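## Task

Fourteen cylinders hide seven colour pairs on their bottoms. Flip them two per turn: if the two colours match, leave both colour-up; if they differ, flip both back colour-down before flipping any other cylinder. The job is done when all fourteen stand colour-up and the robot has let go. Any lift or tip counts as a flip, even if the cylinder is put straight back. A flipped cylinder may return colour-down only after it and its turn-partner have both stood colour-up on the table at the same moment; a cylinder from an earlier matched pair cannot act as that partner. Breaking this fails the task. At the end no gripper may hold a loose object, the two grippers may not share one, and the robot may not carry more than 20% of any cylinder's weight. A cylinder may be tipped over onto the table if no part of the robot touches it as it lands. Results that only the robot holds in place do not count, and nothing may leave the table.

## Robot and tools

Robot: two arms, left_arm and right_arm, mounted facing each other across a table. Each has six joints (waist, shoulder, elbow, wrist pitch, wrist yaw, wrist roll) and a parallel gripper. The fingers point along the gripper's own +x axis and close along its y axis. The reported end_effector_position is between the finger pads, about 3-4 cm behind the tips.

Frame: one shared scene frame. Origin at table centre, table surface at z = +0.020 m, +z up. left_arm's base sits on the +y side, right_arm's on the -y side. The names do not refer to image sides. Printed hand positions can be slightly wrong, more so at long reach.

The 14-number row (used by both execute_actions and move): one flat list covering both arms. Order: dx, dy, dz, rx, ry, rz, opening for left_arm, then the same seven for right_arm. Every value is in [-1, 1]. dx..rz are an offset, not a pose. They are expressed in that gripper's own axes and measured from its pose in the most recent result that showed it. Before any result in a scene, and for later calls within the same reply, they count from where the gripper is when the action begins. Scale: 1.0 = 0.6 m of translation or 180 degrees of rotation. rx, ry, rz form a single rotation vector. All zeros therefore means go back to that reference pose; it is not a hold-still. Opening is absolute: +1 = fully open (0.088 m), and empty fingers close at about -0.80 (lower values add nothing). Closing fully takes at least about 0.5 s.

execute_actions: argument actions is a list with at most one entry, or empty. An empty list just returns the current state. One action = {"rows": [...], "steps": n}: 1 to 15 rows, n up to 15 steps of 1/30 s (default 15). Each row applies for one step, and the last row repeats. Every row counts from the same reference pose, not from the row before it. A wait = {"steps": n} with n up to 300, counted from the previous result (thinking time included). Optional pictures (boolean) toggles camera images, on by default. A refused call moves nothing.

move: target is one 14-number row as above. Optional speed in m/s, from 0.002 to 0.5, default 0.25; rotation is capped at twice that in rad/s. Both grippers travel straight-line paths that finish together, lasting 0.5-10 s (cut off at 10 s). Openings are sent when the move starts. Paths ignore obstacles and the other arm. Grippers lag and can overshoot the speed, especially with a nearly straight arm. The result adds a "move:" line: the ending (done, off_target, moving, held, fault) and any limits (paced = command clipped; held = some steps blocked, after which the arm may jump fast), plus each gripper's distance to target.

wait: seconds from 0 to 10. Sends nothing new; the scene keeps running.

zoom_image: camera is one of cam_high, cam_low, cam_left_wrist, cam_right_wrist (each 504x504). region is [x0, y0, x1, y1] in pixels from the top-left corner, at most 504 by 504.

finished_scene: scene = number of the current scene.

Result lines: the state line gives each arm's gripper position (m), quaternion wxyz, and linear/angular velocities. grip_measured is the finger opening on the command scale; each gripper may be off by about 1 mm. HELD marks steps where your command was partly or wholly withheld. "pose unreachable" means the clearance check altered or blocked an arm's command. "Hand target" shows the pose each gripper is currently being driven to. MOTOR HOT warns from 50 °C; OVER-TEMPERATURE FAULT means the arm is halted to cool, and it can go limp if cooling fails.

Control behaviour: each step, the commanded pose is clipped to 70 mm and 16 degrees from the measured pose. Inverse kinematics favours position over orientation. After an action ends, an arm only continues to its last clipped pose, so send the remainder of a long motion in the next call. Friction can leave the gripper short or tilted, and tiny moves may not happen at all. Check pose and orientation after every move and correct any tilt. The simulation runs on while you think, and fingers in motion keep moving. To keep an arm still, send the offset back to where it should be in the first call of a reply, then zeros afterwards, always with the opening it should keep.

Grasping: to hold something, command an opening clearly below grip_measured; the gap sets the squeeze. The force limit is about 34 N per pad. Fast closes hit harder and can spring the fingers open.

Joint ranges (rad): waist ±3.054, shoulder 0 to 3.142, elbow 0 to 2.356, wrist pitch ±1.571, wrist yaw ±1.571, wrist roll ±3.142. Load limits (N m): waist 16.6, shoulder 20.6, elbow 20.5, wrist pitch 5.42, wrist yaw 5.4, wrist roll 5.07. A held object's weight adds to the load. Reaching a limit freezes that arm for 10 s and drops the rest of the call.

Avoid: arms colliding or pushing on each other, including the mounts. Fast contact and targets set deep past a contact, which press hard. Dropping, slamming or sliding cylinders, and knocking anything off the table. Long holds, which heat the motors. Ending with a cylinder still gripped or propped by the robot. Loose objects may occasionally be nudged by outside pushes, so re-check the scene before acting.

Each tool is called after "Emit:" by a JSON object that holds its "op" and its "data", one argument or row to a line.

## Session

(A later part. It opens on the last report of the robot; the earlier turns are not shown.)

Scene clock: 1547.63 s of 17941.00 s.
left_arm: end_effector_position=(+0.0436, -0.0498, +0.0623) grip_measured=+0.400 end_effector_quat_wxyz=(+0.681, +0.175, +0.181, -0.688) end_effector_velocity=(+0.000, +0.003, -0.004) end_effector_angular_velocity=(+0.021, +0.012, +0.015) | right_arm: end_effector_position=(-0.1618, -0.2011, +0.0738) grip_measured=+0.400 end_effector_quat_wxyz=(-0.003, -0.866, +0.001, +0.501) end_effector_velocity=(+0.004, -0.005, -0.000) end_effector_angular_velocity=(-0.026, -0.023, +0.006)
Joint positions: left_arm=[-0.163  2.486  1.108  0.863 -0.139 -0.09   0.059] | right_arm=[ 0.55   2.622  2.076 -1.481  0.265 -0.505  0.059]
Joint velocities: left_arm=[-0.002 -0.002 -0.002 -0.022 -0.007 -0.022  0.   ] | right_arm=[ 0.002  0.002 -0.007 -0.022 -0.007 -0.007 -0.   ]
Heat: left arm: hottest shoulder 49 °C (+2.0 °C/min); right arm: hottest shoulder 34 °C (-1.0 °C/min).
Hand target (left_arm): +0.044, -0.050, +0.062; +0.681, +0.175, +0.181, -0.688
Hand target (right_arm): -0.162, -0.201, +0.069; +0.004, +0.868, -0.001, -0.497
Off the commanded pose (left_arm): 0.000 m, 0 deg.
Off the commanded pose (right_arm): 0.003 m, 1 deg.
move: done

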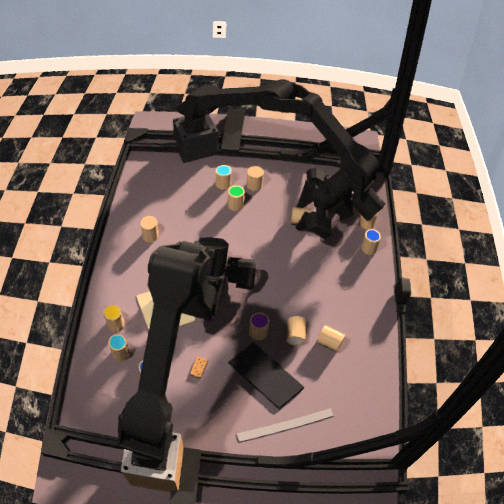

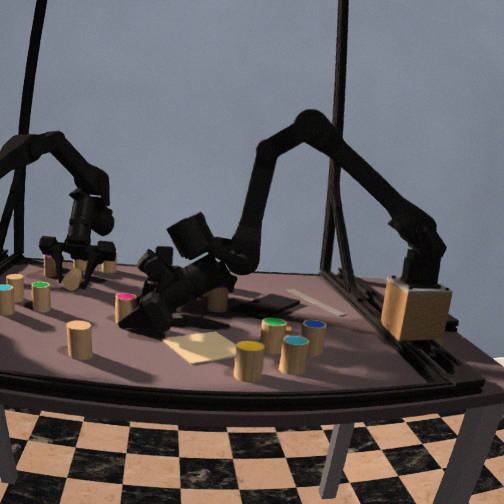

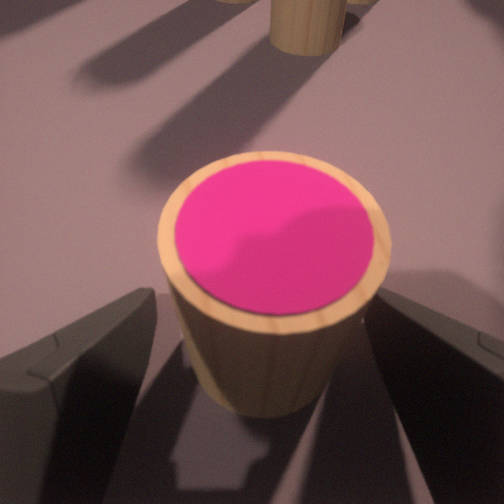

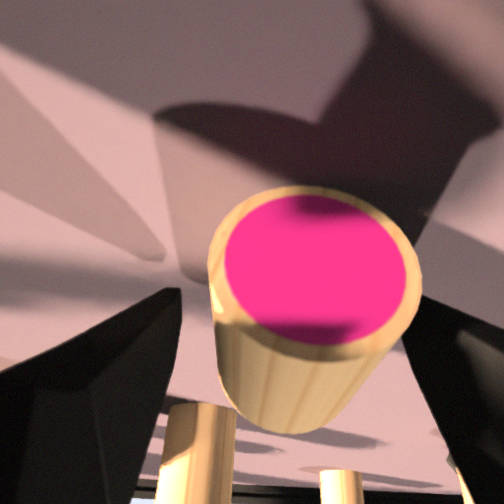

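Emit:
{"op": "move", "data": {
  "target": [-0.12,0,0.03,0,0.005,0,0.4,0.004,-0.005,-0.013,0,0,0,0.4],
  "speed": 0.15
}}

Emit:
{"op": "execute_actions", "data": {
  "actions": [
    {"rows":[[0,0,0,0,0,0,0.4,0,0,0,0,0,0,0.3],[0,0,0,0,0,0,0.4,0,0,0,0,0,0,0.3],[0,0,0,0,0,0,0.4,0,0,0,0,0,0,0.2],[0,0,0,0,0,0,0.4,0,0,0,0,0,0,0.2],[0,0,0,0,0,0,0.4,0,0,0,0,0,0,0.1],[0,0,0,0,0,0,0.4,0,0,0,0,0,0,0.1],[0,0,0,0,0,0,0.4,0,0,0,0,0,0,0],[0,0,0,0,0,0,0.4,0,0,0,0,0,0,0],[0,0,0,0,0,0,0.4,0,0,0,0,0,0,-0.1],[0,0,0,0,0,0,0.4,0,0,0,0,0,0,-0.1],[0,0,0,0,0,0,0.4,0,0,0,0,0,0,-0.3]],"steps":14}
  ],
  "pictures": false
}}

Emit:
{"op": "move", "data": {
  "target": [0,0.05,0,0,0,0,0.4,-0.04,0,-0.04,0,0,0,-0.3],
  "speed": 0.15
}}

Emit:
{"op": "move", "data": {
  "target": [0.085,0.23,0.038,0,0,0,0.4,-0.055,-0.183,0.085,0,-0.503,0,-0.3],
  "speed": 0.35
}}

Scene clock: 1561.40 s of 17941.00 s.
left_arm: end_effector_position=(+0.0451, +0.0032, +0.1090) grip_measured=+0.400 end_effector_quat_wxyz=(+0.679, +0.183, +0.188, -0.685) end_effector_velocity=(+0.002, +0.000, +0.004) end_effector_angular_velocity=(-0.005, -0.017, +0.013) | right_arm: end_effector_position=(-0.1537, -0.1995, +0.0687) grip_measured=+0.400 end_effector_quat_wxyz=(-0.007, -0.868, +0.005, +0.496) end_effector_velocity=(+0.002, -0.002, +0.002) end_effector_angular_velocity=(-0.021, -0.002, +0.013)
Joint positions: left_arm=[-0.184  2.213  0.841  0.833 -0.156 -0.103  0.059] | right_arm=[ 0.536  2.616  2.039 -1.46   0.268 -0.517  0.059]
Joint velocities: left_arm=[-0.002 -0.012 -0.002 -0.007 -0.022  0.007  0.   ] | right_arm=[-0.002 -0.007 -0.007 -0.007 -0.007 -0.022 -0.   ]
Heat: left arm: hottest shoulder 49 °C (+4.1 °C/min); right arm: hottest shoulder 37 °C (+4.1 °C/min).
Hand target (left_arm): +0.044, +0.004, +0.113; +0.680, +0.180, +0.187, -0.686
Hand target (right_arm): -0.154, -0.198, +0.076; +0.003, +0.866, -0.002, -0.501
Off the commanded pose (left_arm): 0.004 m, 0 deg.
Off the commanded pose (right_arm): 0.007 m, 1 deg.
After step 90, 9.77 s passed at rest.
move: done

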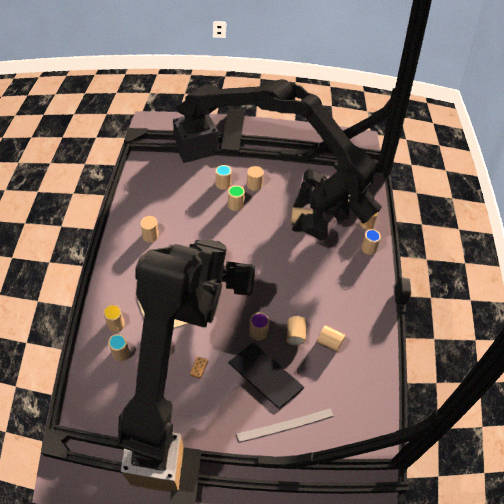

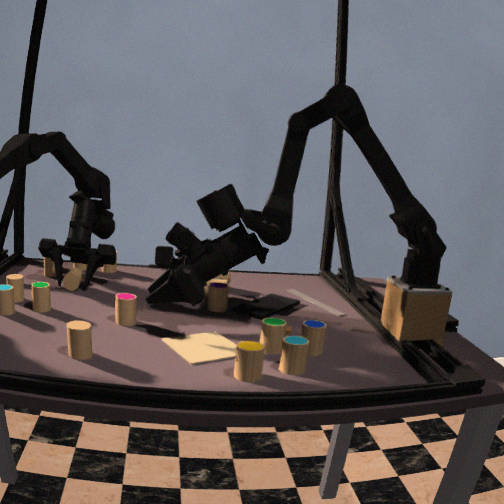

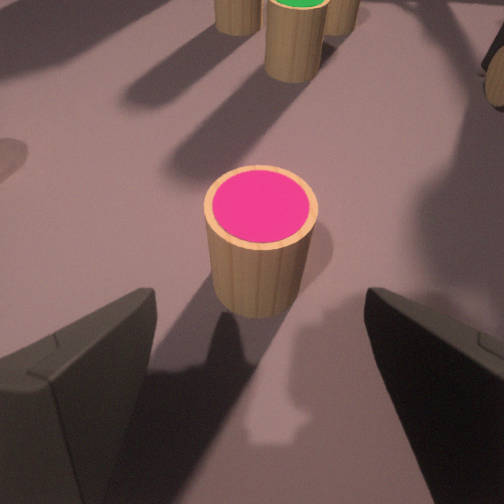

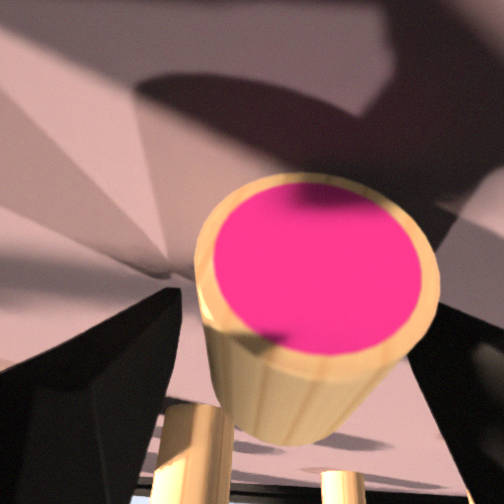

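Scene clock: 1561.87 s of 17941.00 s.
left_arm: end_effector_position=(+0.0451, +0.0031, +0.1091) grip_measured=+0.400 end_effector_quat_wxyz=(+0.679, +0.183, +0.188, -0.686) end_effector_velocity=(+0.000, +0.001, +0.001) end_effector_angular_velocity=(+0.002, +0.015, +0.015) | right_arm: end_effector_position=(-0.1537, -0.1995, +0.0687) grip_measured=+0.000 end_effector_quat_wxyz=(-0.007, -0.868, +0.005, +0.496) end_effector_velocity=(+0.002, -0.002, -0.001) end_effector_angular_velocity=(-0.016, -0.007, +0.001)
Joint positions: left_arm=[-0.184  2.213  0.841  0.833 -0.156 -0.103  0.059] | right_arm=[ 0.536  2.616  2.039 -1.46   0.268 -0.517  0.039]
Joint velocities: left_arm=[-0.002 -0.007 -0.002 -0.007 -0.007 -0.022  0.   ] | right_arm=[-0.002  0.002 -0.002 -0.007 -0.007 -0.007 -0.   ]
Heat: left arm: hottest shoulder 49 °C (+4.0 °C/min); right arm: hottest shoulder 37 °C (+4.0 °C/min).
Hand target (left_arm): +0.045, +0.003, +0.109; +0.679, +0.183, +0.188, -0.686
Hand target (right_arm): -0.154, -0.200, +0.069; +0.007, +0.868, -0.005, -0.496
Off the commanded pose (left_arm): 0.000 m, 0 deg.
Off the commanded pose (right_arm): 0.000 m, 0 deg.
Steps of this call (steps 1 to 14: all 14 steps of this action). Readings (end_effector_position):
1: left_arm (+0.0451, +0.0031, +0.1091) | right_arm (-0.1537, -0.1995, +0.0687)
2: left_arm (+0.0451, +0.0031, +0.1091) | right_arm (-0.1537, -0.1995, +0.0687)
4: left_arm (+0.0451, +0.0031, +0.1091) | right_arm (-0.1537, -0.1995, +0.0687)
8: left_arm (+0.0451, +0.0031, +0.1091) | right_arm (-0.1537, -0.1995, +0.0687)
14: the state above

Scene clock: 1562.90 s of 17941.00 s.
left_arm: end_effector_position=(+0.0747, +0.0018, +0.1076) grip_measured=+0.400 end_effector_quat_wxyz=(+0.680, +0.184, +0.189, -0.685) end_effector_velocity=(-0.002, +0.001, +0.002) end_effector_angular_velocity=(-0.007, +0.011, -0.005) | right_arm: end_effector_position=(-0.1464, -0.1998, +0.0953) grip_measured=+0.000 end_effector_quat_wxyz=(-0.009, -0.870, +0.007, +0.494) end_effector_velocity=(+0.003, -0.005, +0.002) end_effector_angular_velocity=(-0.040, -0.007, +0.006)
Joint positions: left_arm=[-0.099  2.213  0.828  0.849 -0.084 -0.06   0.059] | right_arm=[ 0.527  2.554  2.027 -1.516  0.269 -0.525  0.039]
Joint velocities: left_arm=[-0.002 -0.007 -0.007  0.007  0.007 -0.007 -0.   ] | right_arm=[-0.002 -0.002 -0.002 -0.022 -0.022 -0.022 -0.   ]
Heat: left arm: hottest shoulder 49 °C (+4.0 °C/min); right arm: hottest shoulder 37 °C (+4.0 °C/min).
Hand target (left_arm): +0.075, +0.003, +0.109; +0.679, +0.183, +0.188, -0.686
Hand target (right_arm): -0.145, -0.199, +0.102; +0.007, +0.868, -0.005, -0.496
Off the commanded pose (left_arm): 0.002 m, 0 deg.
Off the commanded pose (right_arm): 0.006 m, 0 deg.
move: done

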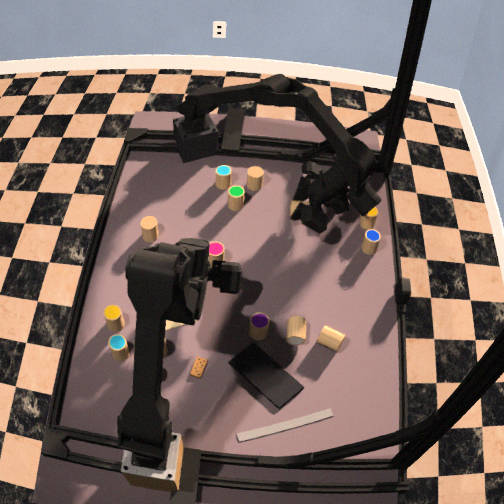

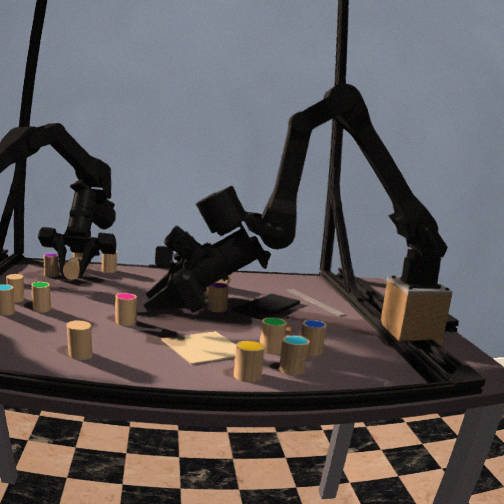

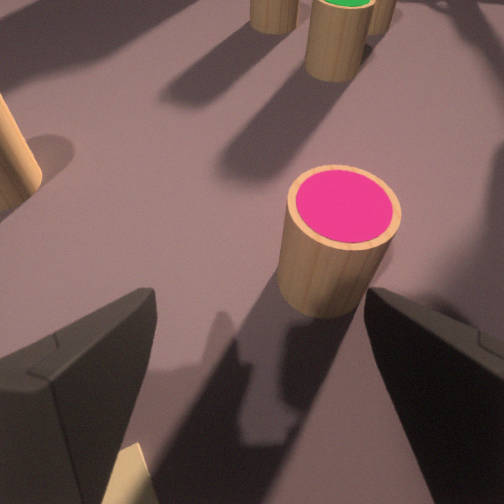

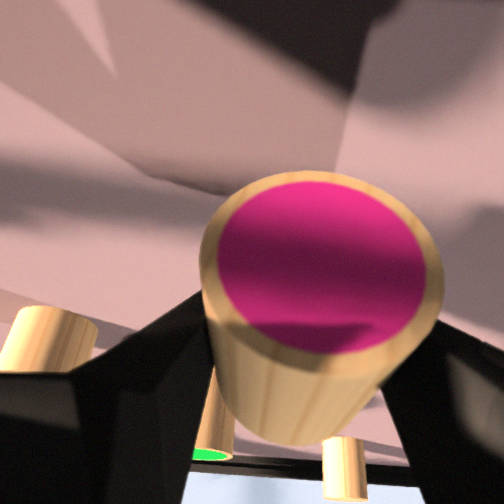

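Scene clock: 1565.70 s of 17941.00 s.
left_arm: end_effector_position=(+0.2129, -0.0520, +0.1014) grip_measured=+0.400 end_effector_quat_wxyz=(+0.681, +0.186, +0.188, -0.683) end_effector_velocity=(-0.000, +0.001, -0.001) end_effector_angular_velocity=(+0.008, +0.004, +0.008) | right_arm: end_effector_position=(-0.2090, -0.0871, +0.1032) grip_measured=+0.000 end_effector_quat_wxyz=(-0.004, -0.260, +0.003, +0.966) end_effector_velocity=(+0.002, -0.002, +0.001) end_effector_angular_velocity=(-0.003, +0.001, +0.006)
Joint positions: left_arm=[0.261 2.359 1.138 0.67  0.22  0.128 0.059] | right_arm=[ 0.112  2.321  1.318  0.171 -0.824 -0.669  0.039]
Joint velocities: left_arm=[-0.002 -0.002 -0.002 -0.007 -0.007 -0.007 -0.   ] | right_arm=[-0.002 -0.007 -0.007 -0.007 -0.007 -0.007 -0.   ]
Heat: left arm: hottest shoulder 49 °C (+4.0 °C/min); right arm: hottest shoulder 38 °C (+5.0 °C/min).
Hand target (left_arm): +0.214, -0.054, +0.100; +0.680, +0.186, +0.187, -0.684
Hand target (right_arm): -0.207, -0.090, +0.096; -0.007, -0.262, +0.011, +0.965
Off the commanded pose (left_arm): 0.003 m, 0 deg.
Off the commanded pose (right_arm): 0.009 m, 1 deg.
move: off_target (right_arm)

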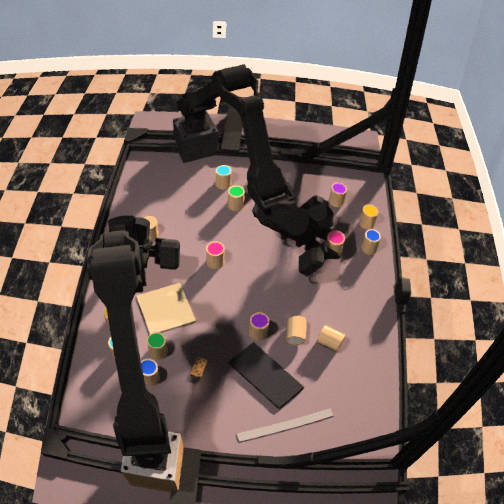

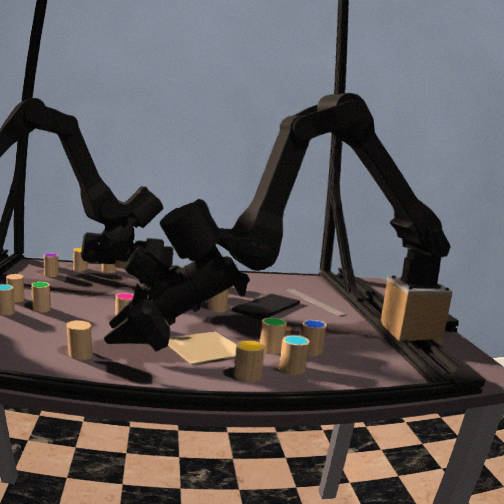

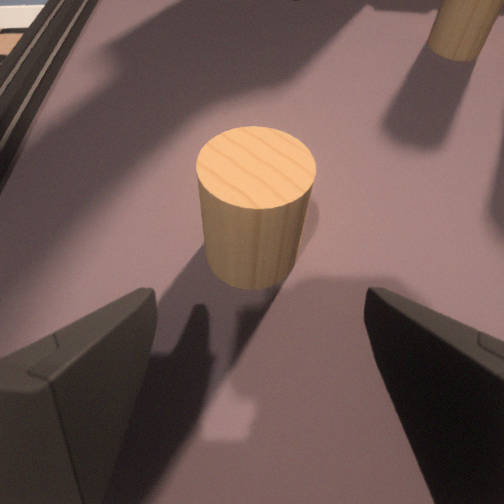

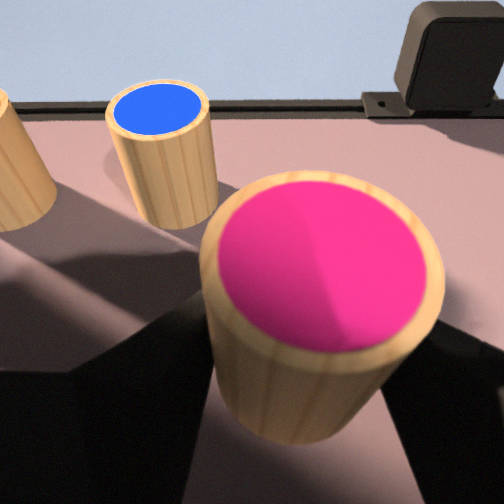

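Emit:
{"op": "move", "data": {
  "target": [0.112,0.001,0.002,0,0,0,0.4,0.0375,0,-0.065,0,0,0,-0.3],
  "speed": 0.07
}}

Scene clock: 1571.17 s of 17941.00 s.
left_arm: end_effector_position=(+0.2135, -0.1080, +0.0697) grip_measured=+0.400 end_effector_quat_wxyz=(+0.680, +0.186, +0.188, -0.684) end_effector_velocity=(-0.000, -0.001, -0.001) end_effector_angular_velocity=(+0.013, -0.007, +0.000) | right_arm: end_effector_position=(-0.2096, -0.0864, +0.0648) grip_measured=+0.000 end_effector_quat_wxyz=(-0.003, -0.257, -0.001, +0.966) end_effector_velocity=(+0.002, -0.003, -0.001) end_effector_angular_velocity=(-0.015, -0.007, +0.006)
Joint positions: left_arm=[0.232 2.579 1.449 0.583 0.197 0.113 0.059] | right_arm=[ 0.112  2.429  1.317  0.291 -0.824 -0.668  0.039]
Joint velocities: left_arm=[-0.002  0.002  0.012 -0.022 -0.007  0.007 -0.   ] | right_arm=[-0.002 -0.002 -0.002 -0.022 -0.007 -0.007  0.   ]
Heat: left arm: hottest shoulder 49 °C (+4.0 °C/min); right arm: hottest shoulder 38 °C (+5.0 °C/min).
Hand target (left_arm): +0.213, -0.110, +0.068; +0.680, +0.185, +0.189, -0.683
Hand target (right_arm): -0.209, -0.087, +0.058; -0.004, -0.260, +0.003, +0.966
Off the commanded pose (left_arm): 0.003 m, 0 deg.
Off the commanded pose (right_arm): 0.007 m, 1 deg.
move: done

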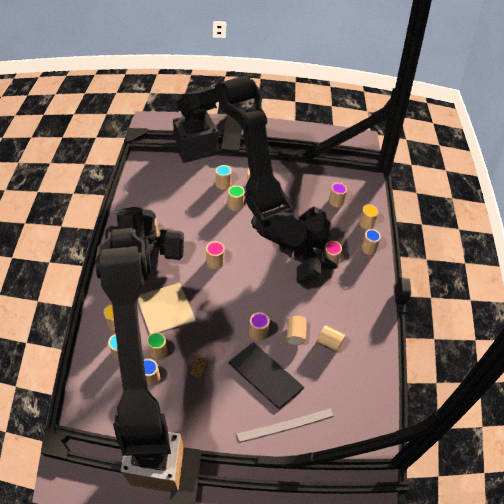

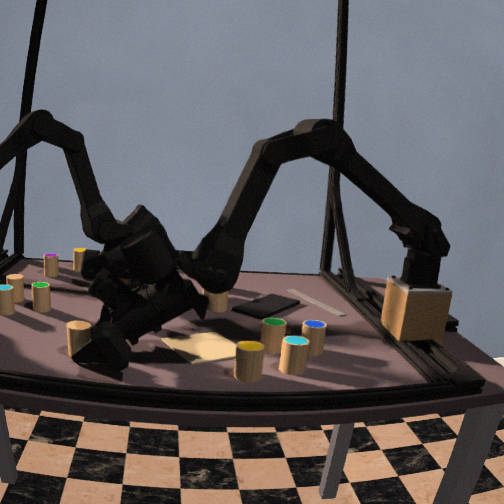

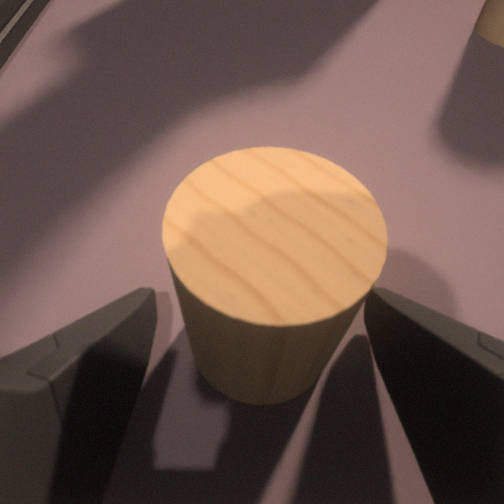

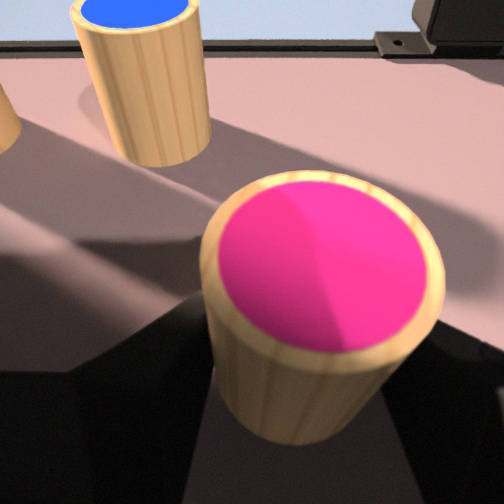

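Emit:
{"op": "execute_actions", "data": {
  "actions": [
    {"rows":[[0.003,-0.002,0.003,0,0,0,0.4,0,0,0,0,0,0,0.4]],"steps":10}
  ],
  "pictures": false
}}

Emit:
{"op": "move", "data": {
  "target": [0,0,0,0,0,0,0.4,-0.12,0,0.075,0,0,0,0.4],
  "speed": 0.15
}}

Emit:
{"op": "execute_actions", "data": {
  "actions": [
    {"rows":[[0,0,0,0,0,0,0.3,0,0,0,0,0,0,0.4],[0,0,0,0,0,0,0.3,0,0,0,0,0,0,0.4],[0,0,0,0,0,0,0.2,0,0,0,0,0,0,0.4],[0,0,0,0,0,0,0.2,0,0,0,0,0,0,0.4],[0,0,0,0,0,0,0.1,0,0,0,0,0,0,0.4],[0,0,0,0,0,0,0.1,0,0,0,0,0,0,0.4],[0,0,0,0,0,0,0,0,0,0,0,0,0,0.4],[0,0,0,0,0,0,0,0,0,0,0,0,0,0.4],[0,0,0,0,0,0,-0.1,0,0,0,0,0,0,0.4],[0,0,0,0,0,0,-0.1,0,0,0,0,0,0,0.4],[0,0,0,0,0,0,-0.3,0,0,0,0,0,0,0.4]],"steps":14}
  ],
  "pictures": false
}}

Emit:
{"op": "move", "data": {
  "target": [-0.2,0,0.03,0,0,0,-0.3,0,0.18,0,0,0,0,0.4],
  "speed": 0.2
}}

Emit:
{"op": "move", "data": {
  "target": [-0.148,-0.313,-0.153,0,0.492,0,-0.3,-0.213,0.2,-0.095,0,0.5,0,0.4],
  "speed": 0.35
}}

Scene clock: 1584.57 s of 17941.00 s.
left_arm: end_effector_position=(+0.2133, -0.1078, +0.0681) grip_measured=+0.400 end_effector_quat_wxyz=(+0.680, +0.187, +0.190, -0.683) end_effector_velocity=(-0.001, +0.003, -0.004) end_effector_angular_velocity=(+0.022, +0.007, +0.008) | right_arm: end_effector_position=(-0.2094, -0.0863, +0.0640) grip_measured=+0.383 end_effector_quat_wxyz=(-0.003, -0.257, -0.001, +0.966) end_effector_velocity=(-0.001, -0.002, +0.002) end_effector_angular_velocity=(+0.001, +0.003, +0.011)
Joint positions: left_arm=[0.232 2.582 1.451 0.578 0.196 0.113 0.059] | right_arm=[ 0.112  2.432  1.318  0.292 -0.824 -0.669  0.058]
Joint velocities: left_arm=[-0.002 -0.002 -0.002 -0.022 -0.007 -0.007 -0.   ] | right_arm=[ 0.002 -0.002  0.002 -0.007 -0.007 -0.007  0.009]
Heat: left arm: hottest shoulder 49 °C (+1.0 °C/min); right arm: hottest shoulder 39 °C (+6.1 °C/min).
Hand target (left_arm): +0.212, -0.110, +0.070; +0.680, +0.186, +0.188, -0.684
Hand target (right_arm): -0.210, -0.086, +0.065; -0.003, -0.257, -0.001, +0.966
Off the commanded pose (left_arm): 0.004 m, 0 deg.
Off the commanded pose (right_arm): 0.001 m, 0 deg.
Steps of this call (steps 1 to 392: nothing new was sent; steps 393 to 402: all 10 steps of this action). Readings (end_effector_position):
393: left_arm (+0.2136, -0.1080, +0.0686) | right_arm (-0.2095, -0.0863, +0.0640)
394: left_arm (+0.2135, -0.1079, +0.0683) | right_arm (-0.2095, -0.0863, +0.0640)
396: left_arm (+0.2133, -0.1078, +0.0682) | right_arm (-0.2094, -0.0863, +0.0640)
400: left_arm (+0.2133, -0.1078, +0.0682) | right_arm (-0.2094, -0.0863, +0.0640)
402: the state above

Scene clock: 1585.93 s of 17941.00 s.
left_arm: end_effector_position=(+0.2133, -0.1078, +0.0681) grip_measured=+0.400 end_effector_quat_wxyz=(+0.680, +0.187, +0.190, -0.683) end_effector_velocity=(-0.002, -0.001, +0.004) end_effector_angular_velocity=(-0.003, +0.022, +0.003) | right_arm: end_effector_position=(-0.1708, -0.0852, +0.1333) grip_measured=+0.400 end_effector_quat_wxyz=(-0.003, -0.260, +0.003, +0.965) end_effector_velocity=(+0.001, -0.005, -0.002) end_effector_angular_velocity=(-0.025, +0.003, +0.015)
Joint positions: left_arm=[0.232 2.582 1.451 0.578 0.196 0.113 0.059] | right_arm=[ 0.032  2.196  1.259  0.037 -0.873 -0.76   0.059]
Joint velocities: left_arm=[-0.002 -0.007  0.002 -0.007  0.007 -0.022 -0.   ] | right_arm=[-0.002  0.002 -0.002 -0.022 -0.022 -0.007 -0.   ]
Heat: left arm: hottest shoulder 50 °C (+2.0 °C/min); right arm: hottest shoulder 39 °C (+6.0 °C/min). Fold the left arm in close to its base before you think long.
Hand target (left_arm): +0.213, -0.108, +0.068; +0.680, +0.187, +0.190, -0.683
Hand target (right_arm): -0.170, -0.086, +0.139; -0.003, -0.258, -0.001, +0.966
Off the commanded pose (left_arm): 0.000 m, 0 deg.
Off the commanded pose (right_arm): 0.006 m, 1 deg.
MOTOR HOT: a motor of the left arm reached 50 °C. Now the hottest motor of the left arm, joint 2 (shoulder), reports 50 °C. The temperature limit of the motors' drives, at which the controller stops that arm, is 95 °C. To cool a motor, set the load down, stop pushing, or move to a pose that needs little force.
move: done

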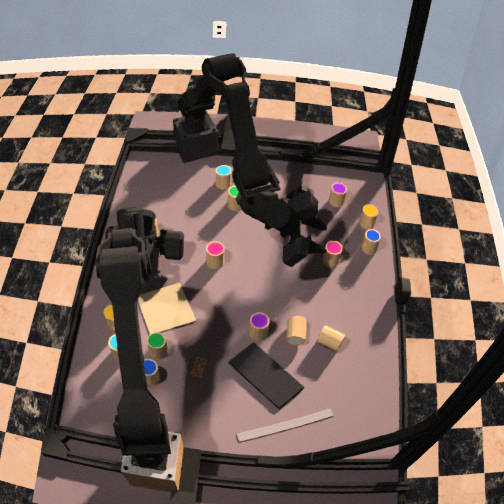

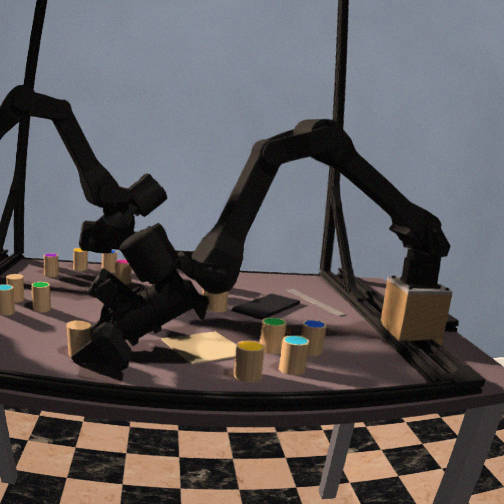

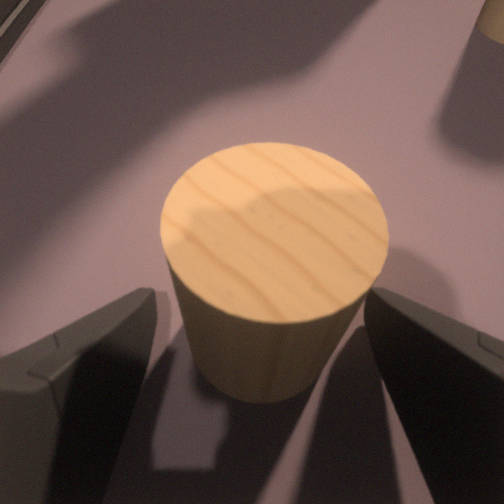

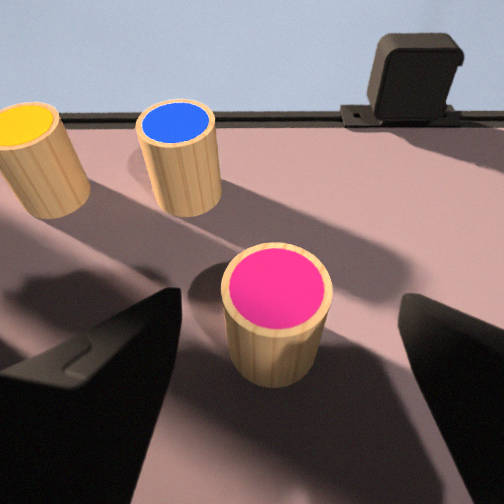

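Scene clock: 1586.40 s of 17941.00 s.
left_arm: end_effector_position=(+0.2140, -0.1079, +0.0683) grip_measured=+0.010 end_effector_quat_wxyz=(+0.681, +0.188, +0.189, -0.682) end_effector_velocity=(-0.001, +0.001, -0.001) end_effector_angular_velocity=(+0.008, +0.004, +0.008) | right_arm: end_effector_position=(-0.1708, -0.0852, +0.1333) grip_measured=+0.400 end_effector_quat_wxyz=(-0.003, -0.260, +0.003, +0.965) end_effector_velocity=(+0.002, -0.003, -0.001) end_effector_angular_velocity=(-0.028, -0.005, -0.002)
Joint positions: left_arm=[0.232 2.582 1.451 0.58  0.194 0.115 0.039] | right_arm=[ 0.032  2.196  1.259  0.037 -0.873 -0.76   0.059]
Joint velocities: left_arm=[-0.002 -0.002 -0.002 -0.007 -0.007 -0.007  0.   ] | right_arm=[-0.002 -0.002 -0.002 -0.022 -0.007  0.007 -0.   ]
Heat: left arm: hottest shoulder 50 °C (+2.0 °C/min); right arm: hottest shoulder 39 °C (+5.1 °C/min). Fold the left arm in close to its base before you think long.
Hand target (left_arm): +0.213, -0.108, +0.068; +0.680, +0.187, +0.190, -0.683
Hand target (right_arm): -0.171, -0.085, +0.133; -0.003, -0.260, +0.003, +0.965
Off the commanded pose (left_arm): 0.001 m, 0 deg.
Off the commanded pose (right_arm): 0.000 m, 0 deg.
MOTOR HOT: still on. Now the hottest motor of the left arm, joint 2 (shoulder), reports 50 °C; a drive's own limit is 95 °C.
Steps of this call (steps 1 to 14: all 14 steps of this action). Readings (end_effector_position):
1: left_arm (+0.2134, -0.1078, +0.0681) | right_arm (-0.1708, -0.0852, +0.1333)
2: left_arm (+0.2136, -0.1079, +0.0683) | right_arm (-0.1708, -0.0852, +0.1333)
4: left_arm (+0.2139, -0.1080, +0.0684) | right_arm (-0.1708, -0.0852, +0.1333)
8: left_arm (+0.2139, -0.1080, +0.0684) | right_arm (-0.1708, -0.0852, +0.1333)
14: the state above

Scene clock: 1587.83 s of 17941.00 s.
left_arm: end_effector_position=(+0.2135, -0.0152, +0.1396) grip_measured=+0.010 end_effector_quat_wxyz=(+0.680, +0.191, +0.194, -0.681) end_effector_velocity=(-0.003, +0.002, +0.001) end_effector_angular_velocity=(+0.011, +0.013, -0.005) | right_arm: end_effector_position=(-0.1711, -0.1921, +0.1296) grip_measured=+0.400 end_effector_quat_wxyz=(-0.005, -0.262, +0.007, +0.965) end_effector_velocity=(+0.001, -0.001, +0.001) end_effector_angular_velocity=(+0.013, +0.012, +0.006)
Joint positions: left_arm=[0.286 2.149 0.974 0.606 0.238 0.144 0.039] | right_arm=[ 0.189  1.959  0.8    0.375 -0.771 -0.589  0.059]
Joint velocities: left_arm=[-0.002 -0.012 -0.002 -0.022  0.007 -0.007  0.   ] | right_arm=[-0.002 -0.002 -0.012  0.022 -0.007 -0.007 -0.   ]
Heat: left arm: hottest shoulder 50 °C (+2.0 °C/min); right arm: hottest shoulder 39 °C (+5.0 °C/min). Fold the left arm in close to its base before you think long.
Hand target (left_arm): +0.214, -0.015, +0.146; +0.681, +0.188, +0.189, -0.682
Hand target (right_arm): -0.171, -0.193, +0.133; -0.004, -0.260, +0.003, +0.966
Off the commanded pose (left_arm): 0.006 m, 1 deg.
Off the commanded pose (right_arm): 0.005 m, 1 deg.
MOTOR HOT: still on. Now the hottest motor of the left arm, joint 2 (shoulder), reports 50 °C; a drive's own limit is 95 °C.
move: done

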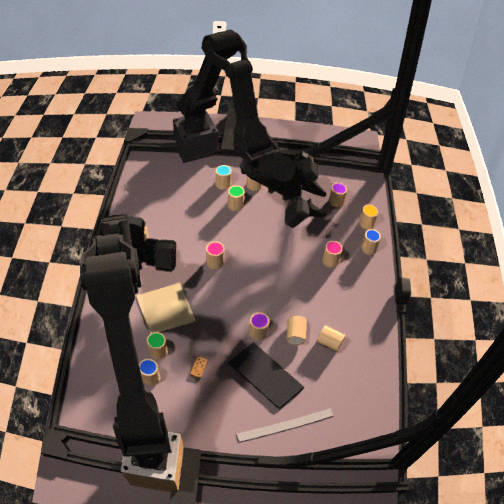

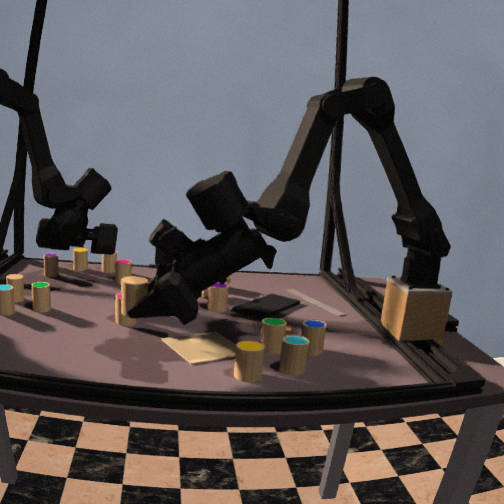

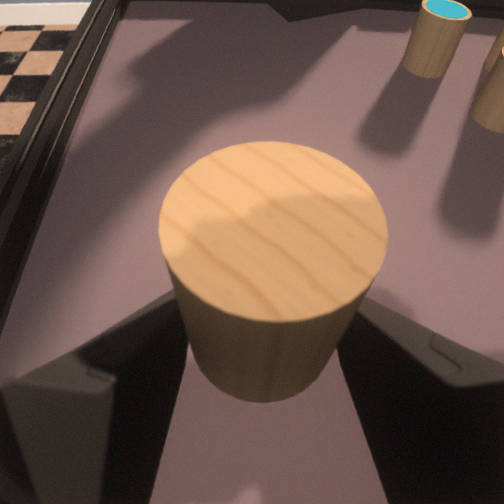

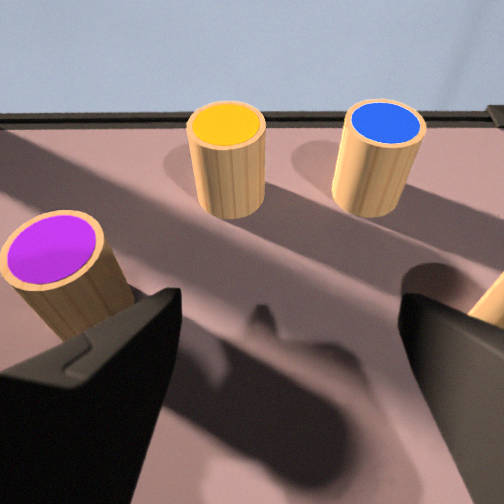

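Scene clock: 1590.53 s of 17941.00 s.
left_arm: end_effector_position=(+0.0250, +0.1105, +0.1088) grip_measured=+0.009 end_effector_quat_wxyz=(+0.351, +0.612, +0.613, -0.356) end_effector_velocity=(-0.001, -0.004, +0.007) end_effector_angular_velocity=(-0.006, +0.004, +0.012) | right_arm: end_effector_position=(-0.0301, -0.3128, +0.1466) grip_measured=+0.400 end_effector_quat_wxyz=(-0.006, -0.866, +0.007, +0.500) end_effector_velocity=(+0.005, -0.001, +0.002) end_effector_angular_velocity=(-0.010, -0.027, +0.007)
Joint positions: left_arm=[-0.188  2.553  1.967 -1.5    0.104 -0.167  0.039] | right_arm=[ 0.627  1.888  1.136 -1.299  0.22  -0.432  0.059]
Joint velocities: left_arm=[ 0.002 -0.002  0.027 -0.022  0.007 -0.007  0.   ] | right_arm=[-0.002  0.002 -0.002 -0.022  0.007 -0.007  0.   ]
Heat: left arm: hottest shoulder 50 °C (+2.0 °C/min); right arm: hottest shoulder 39 °C (+5.1 °C/min). Fold the left arm in close to its base before you think long.
Hand target (left_arm): +0.024, +0.109, +0.108; +0.351, +0.610, +0.615, -0.355
Hand target (right_arm): -0.032, -0.312, +0.146; +0.006, +0.867, -0.005, -0.498
Off the commanded pose (left_arm): 0.002 m, 0 deg.
Off the commanded pose (right_arm): 0.002 m, 1 deg.
MOTOR HOT: still on. Now the hottest motor of the left arm, joint 2 (shoulder), reports 50 °C; a drive's own limit is 95 °C.
move: done

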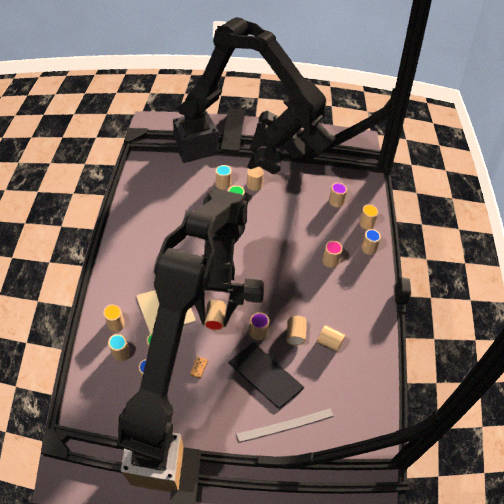

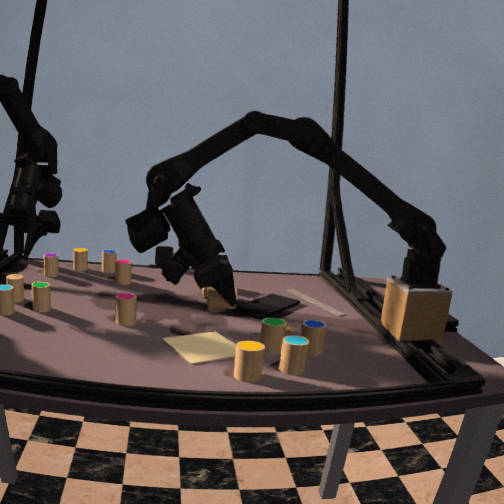

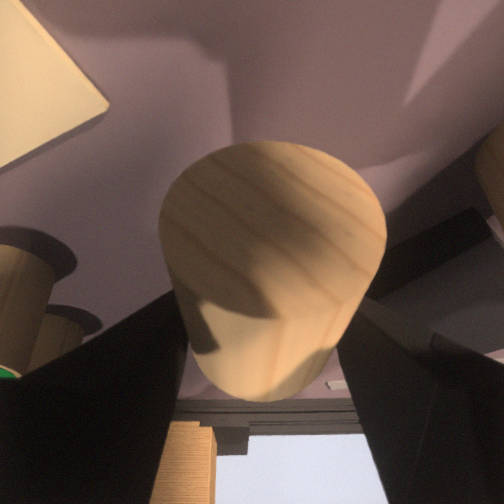

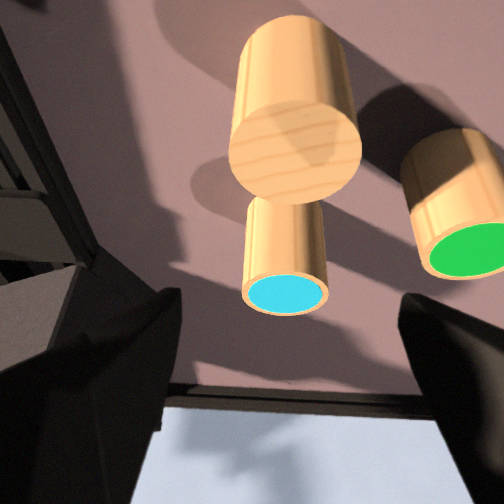

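Emit:
{"op": "move", "data": {
  "target": [0.0606,0,0.035,0,0,0,-0.3,0.121,0.001,0.07,0,0,0,0.4],
  "speed": 0.1
}}

Emit:
{"op": "execute_actions", "data": {
  "actions": [
    {"rows":[[0,0,0,0,0,0,0.4,0,0,0,0,0,0,0.3],[0,0,0,0,0,0,0.4,0,0,0,0,0,0,0.3],[0,0,0,0,0,0,0.4,0,0,0,0,0,0,0.2],[0,0,0,0,0,0,0.4,0,0,0,0,0,0,0.2],[0,0,0,0,0,0,0.4,0,0,0,0,0,0,0.1],[0,0,0,0,0,0,0.4,0,0,0,0,0,0,0.1],[0,0,0,0,0,0,0.4,0,0,0,0,0,0,0],[0,0,0,0,0,0,0.4,0,0,0,0,0,0,0],[0,0,0,0,0,0,0.4,0,0,0,0,0,0,-0.1],[0,0,0,0,0,0,0.4,0,0,0,0,0,0,-0.1],[0,0,0,0,0,0,0.4,0,0,0,0,0,0,-0.3]],"steps":14}
  ],
  "pictures": false
}}

Emit:
{"op": "move", "data": {
  "target": [0,0,0,0,0,0,0.4,-0.1,0,0.0,0,0,0,-0.3],
  "speed": 0.15
}}

Scene clock: 1602.57 s of 17941.00 s.
left_arm: end_effector_position=(+0.0246, +0.1085, +0.0752) grip_measured=+0.009 end_effector_quat_wxyz=(+0.353, +0.610, +0.612, -0.359) end_effector_velocity=(-0.001, +0.002, +0.001) end_effector_angular_velocity=(+0.006, -0.011, -0.004) | right_arm: end_effector_position=(-0.0322, -0.3122, +0.0658) grip_measured=+0.400 end_effector_quat_wxyz=(-0.003, -0.863, +0.005, +0.505) end_effector_velocity=(-0.003, +0.001, -0.001) end_effector_angular_velocity=(-0.011, +0.014, +0.013)
Joint positions: left_arm=[-0.188  2.611  1.942 -1.407  0.104 -0.167  0.039] | right_arm=[ 0.629  2.078  1.025 -0.985  0.22  -0.429  0.059]
Joint velocities: left_arm=[-0.007 -0.002 -0.002 -0.007 -0.007 -0.007 -0.   ] | right_arm=[-0.002  0.002  0.007  0.007 -0.007 -0.022 -0.001]
Heat: left arm: hottest shoulder 50 °C (+1.0 °C/min); right arm: hottest shoulder 37 °C (+3.0 °C/min). Fold the left arm in close to its base before you think long.
Hand target (left_arm): +0.025, +0.111, +0.067; +0.351, +0.612, +0.613, -0.356
Hand target (right_arm): -0.030, -0.315, +0.063; +0.006, +0.866, -0.007, -0.500
Off the commanded pose (left_arm): 0.009 m, 1 deg.
Off the commanded pose (right_arm): 0.005 m, 1 deg.
MOTOR HOT: still on. Now the hottest motor of the left arm, joint 2 (shoulder), reports 50 °C; a drive's own limit is 95 °C.
move: off_target (left_arm)

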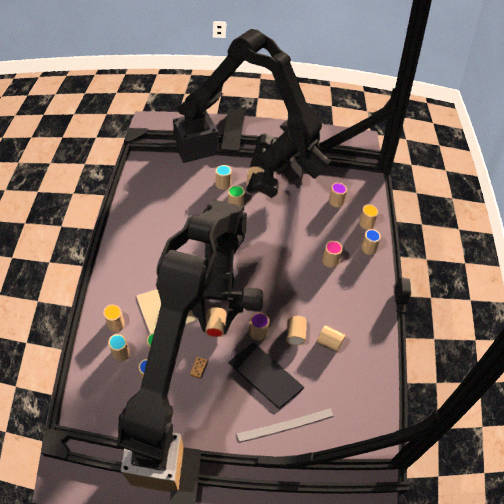

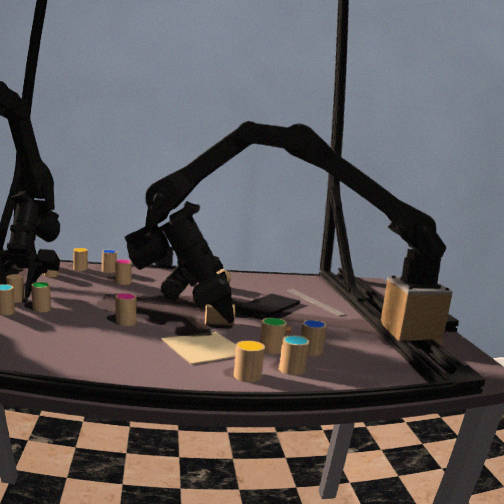

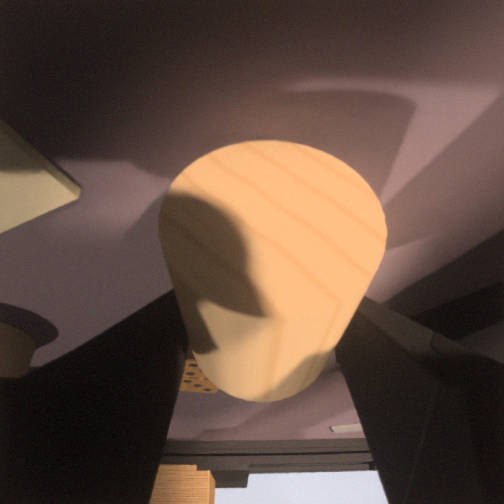

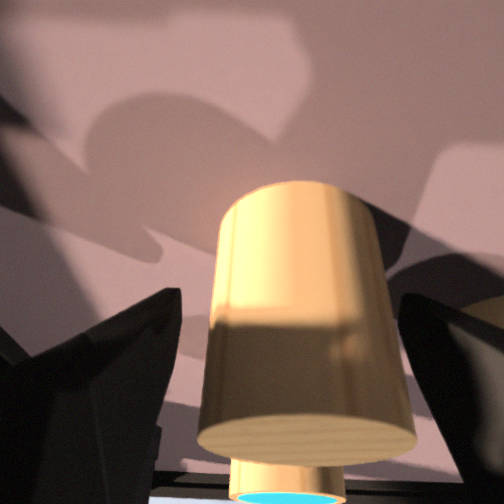

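Scene clock: 1603.03 s of 17941.00 s.
left_arm: end_effector_position=(+0.0245, +0.1080, +0.0749) grip_measured=+0.396 end_effector_quat_wxyz=(+0.354, +0.609, +0.612, -0.360) end_effector_velocity=(-0.004, +0.000, +0.001) end_effector_angular_velocity=(-0.006, +0.004, +0.003) | right_arm: end_effector_position=(-0.0321, -0.3121, +0.0658) grip_measured=-0.009 end_effector_quat_wxyz=(-0.003, -0.863, +0.005, +0.505) end_effector_velocity=(+0.001, -0.003, +0.000) end_effector_angular_velocity=(-0.017, +0.003, -0.019)
Joint positions: left_arm=[-0.188  2.611  1.942 -1.404  0.104 -0.167  0.058] | right_arm=[ 0.629  2.078  1.025 -0.985  0.221 -0.429  0.039]
Joint velocities: left_arm=[-0.007 -0.007 -0.007  0.007  0.007 -0.007  0.002] | right_arm=[-0.002 -0.002 -0.002 -0.007 -0.022  0.007 -0.   ]
Heat: left arm: hottest shoulder 50 °C (+1.0 °C/min); right arm: hottest shoulder 37 °C (+3.0 °C/min). Fold the left arm in close to its base before you think long.
Hand target (left_arm): +0.025, +0.108, +0.075; +0.353, +0.610, +0.612, -0.359
Hand target (right_arm): -0.032, -0.312, +0.066; +0.003, +0.863, -0.005, -0.505
Off the commanded pose (left_arm): 0.001 m, 0 deg.
Off the commanded pose (right_arm): 0.000 m, 0 deg.
MOTOR HOT: still on. Now the hottest motor of the left arm, joint 2 (shoulder), reports 50 °C; a drive's own limit is 95 °C.
Steps of this call (steps 1 to 14: all 14 steps of this action). Readings (end_effector_position):
1: left_arm (+0.0246, +0.1085, +0.0752) | right_arm (-0.0322, -0.3122, +0.0658)
2: left_arm (+0.0246, +0.1085, +0.0752) | right_arm (-0.0322, -0.3122, +0.0658)
4: left_arm (+0.0244, +0.1076, +0.0747) | right_arm (-0.0322, -0.3122, +0.0658)
8: left_arm (+0.0244, +0.1078, +0.0748) | right_arm (-0.0322, -0.3122, +0.0658)
14: the state above

Scene clock: 1604.10 s of 17941.00 s.
left_arm: end_effector_position=(+0.0245, +0.1080, +0.0749) grip_measured=+0.400 end_effector_quat_wxyz=(+0.354, +0.609, +0.612, -0.360) end_effector_velocity=(+0.000, +0.002, +0.001) end_effector_angular_velocity=(+0.008, +0.001, +0.012) | right_arm: end_effector_position=(-0.0574, -0.3129, +0.1134) grip_measured=-0.009 end_effector_quat_wxyz=(-0.006, -0.868, +0.006, +0.496) end_effector_velocity=(-0.001, +0.002, +0.003) end_effector_angular_velocity=(+0.005, +0.004, +0.007)
Joint positions: left_arm=[-0.188  2.611  1.942 -1.404  0.104 -0.167  0.059] | right_arm=[ 0.67   2.043  1.204 -1.227  0.204 -0.393  0.039]
Joint velocities: left_arm=[ 0.002 -0.002 -0.002 -0.007  0.007 -0.007 -0.   ] | right_arm=[-0.002 -0.007  0.007 -0.007  0.007 -0.007 -0.   ]
Heat: left arm: hottest shoulder 50 °C (+1.0 °C/min); right arm: hottest shoulder 37 °C (+3.0 °C/min). Fold the left arm in close to its base before you think long.
Hand target (left_arm): +0.024, +0.108, +0.075; +0.354, +0.609, +0.612, -0.360
Hand target (right_arm): -0.062, -0.312, +0.118; +0.003, +0.863, -0.005, -0.505
Off the commanded pose (left_arm): 0.000 m, 0 deg.
Off the commanded pose (right_arm): 0.006 m, 1 deg.
MOTOR HOT: still on. Now the hottest motor of the left arm, joint 2 (shoulder), reports 50 °C; a drive's own limit is 95 °C.
move: done

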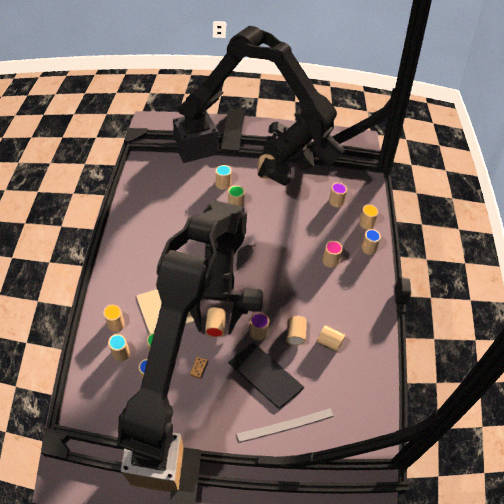

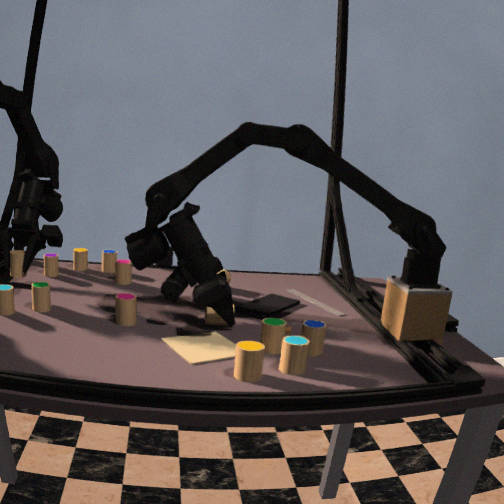

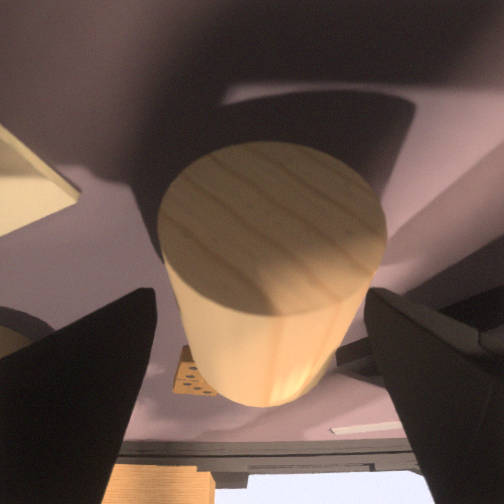

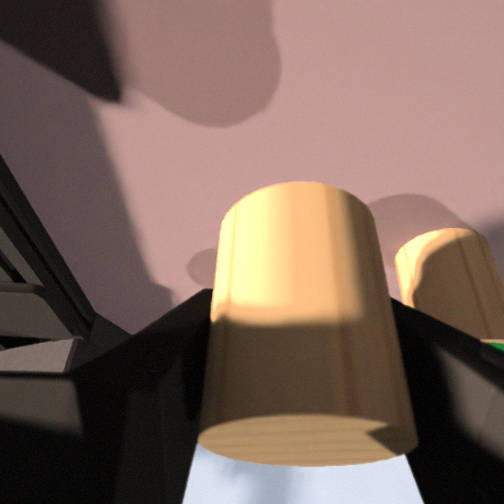

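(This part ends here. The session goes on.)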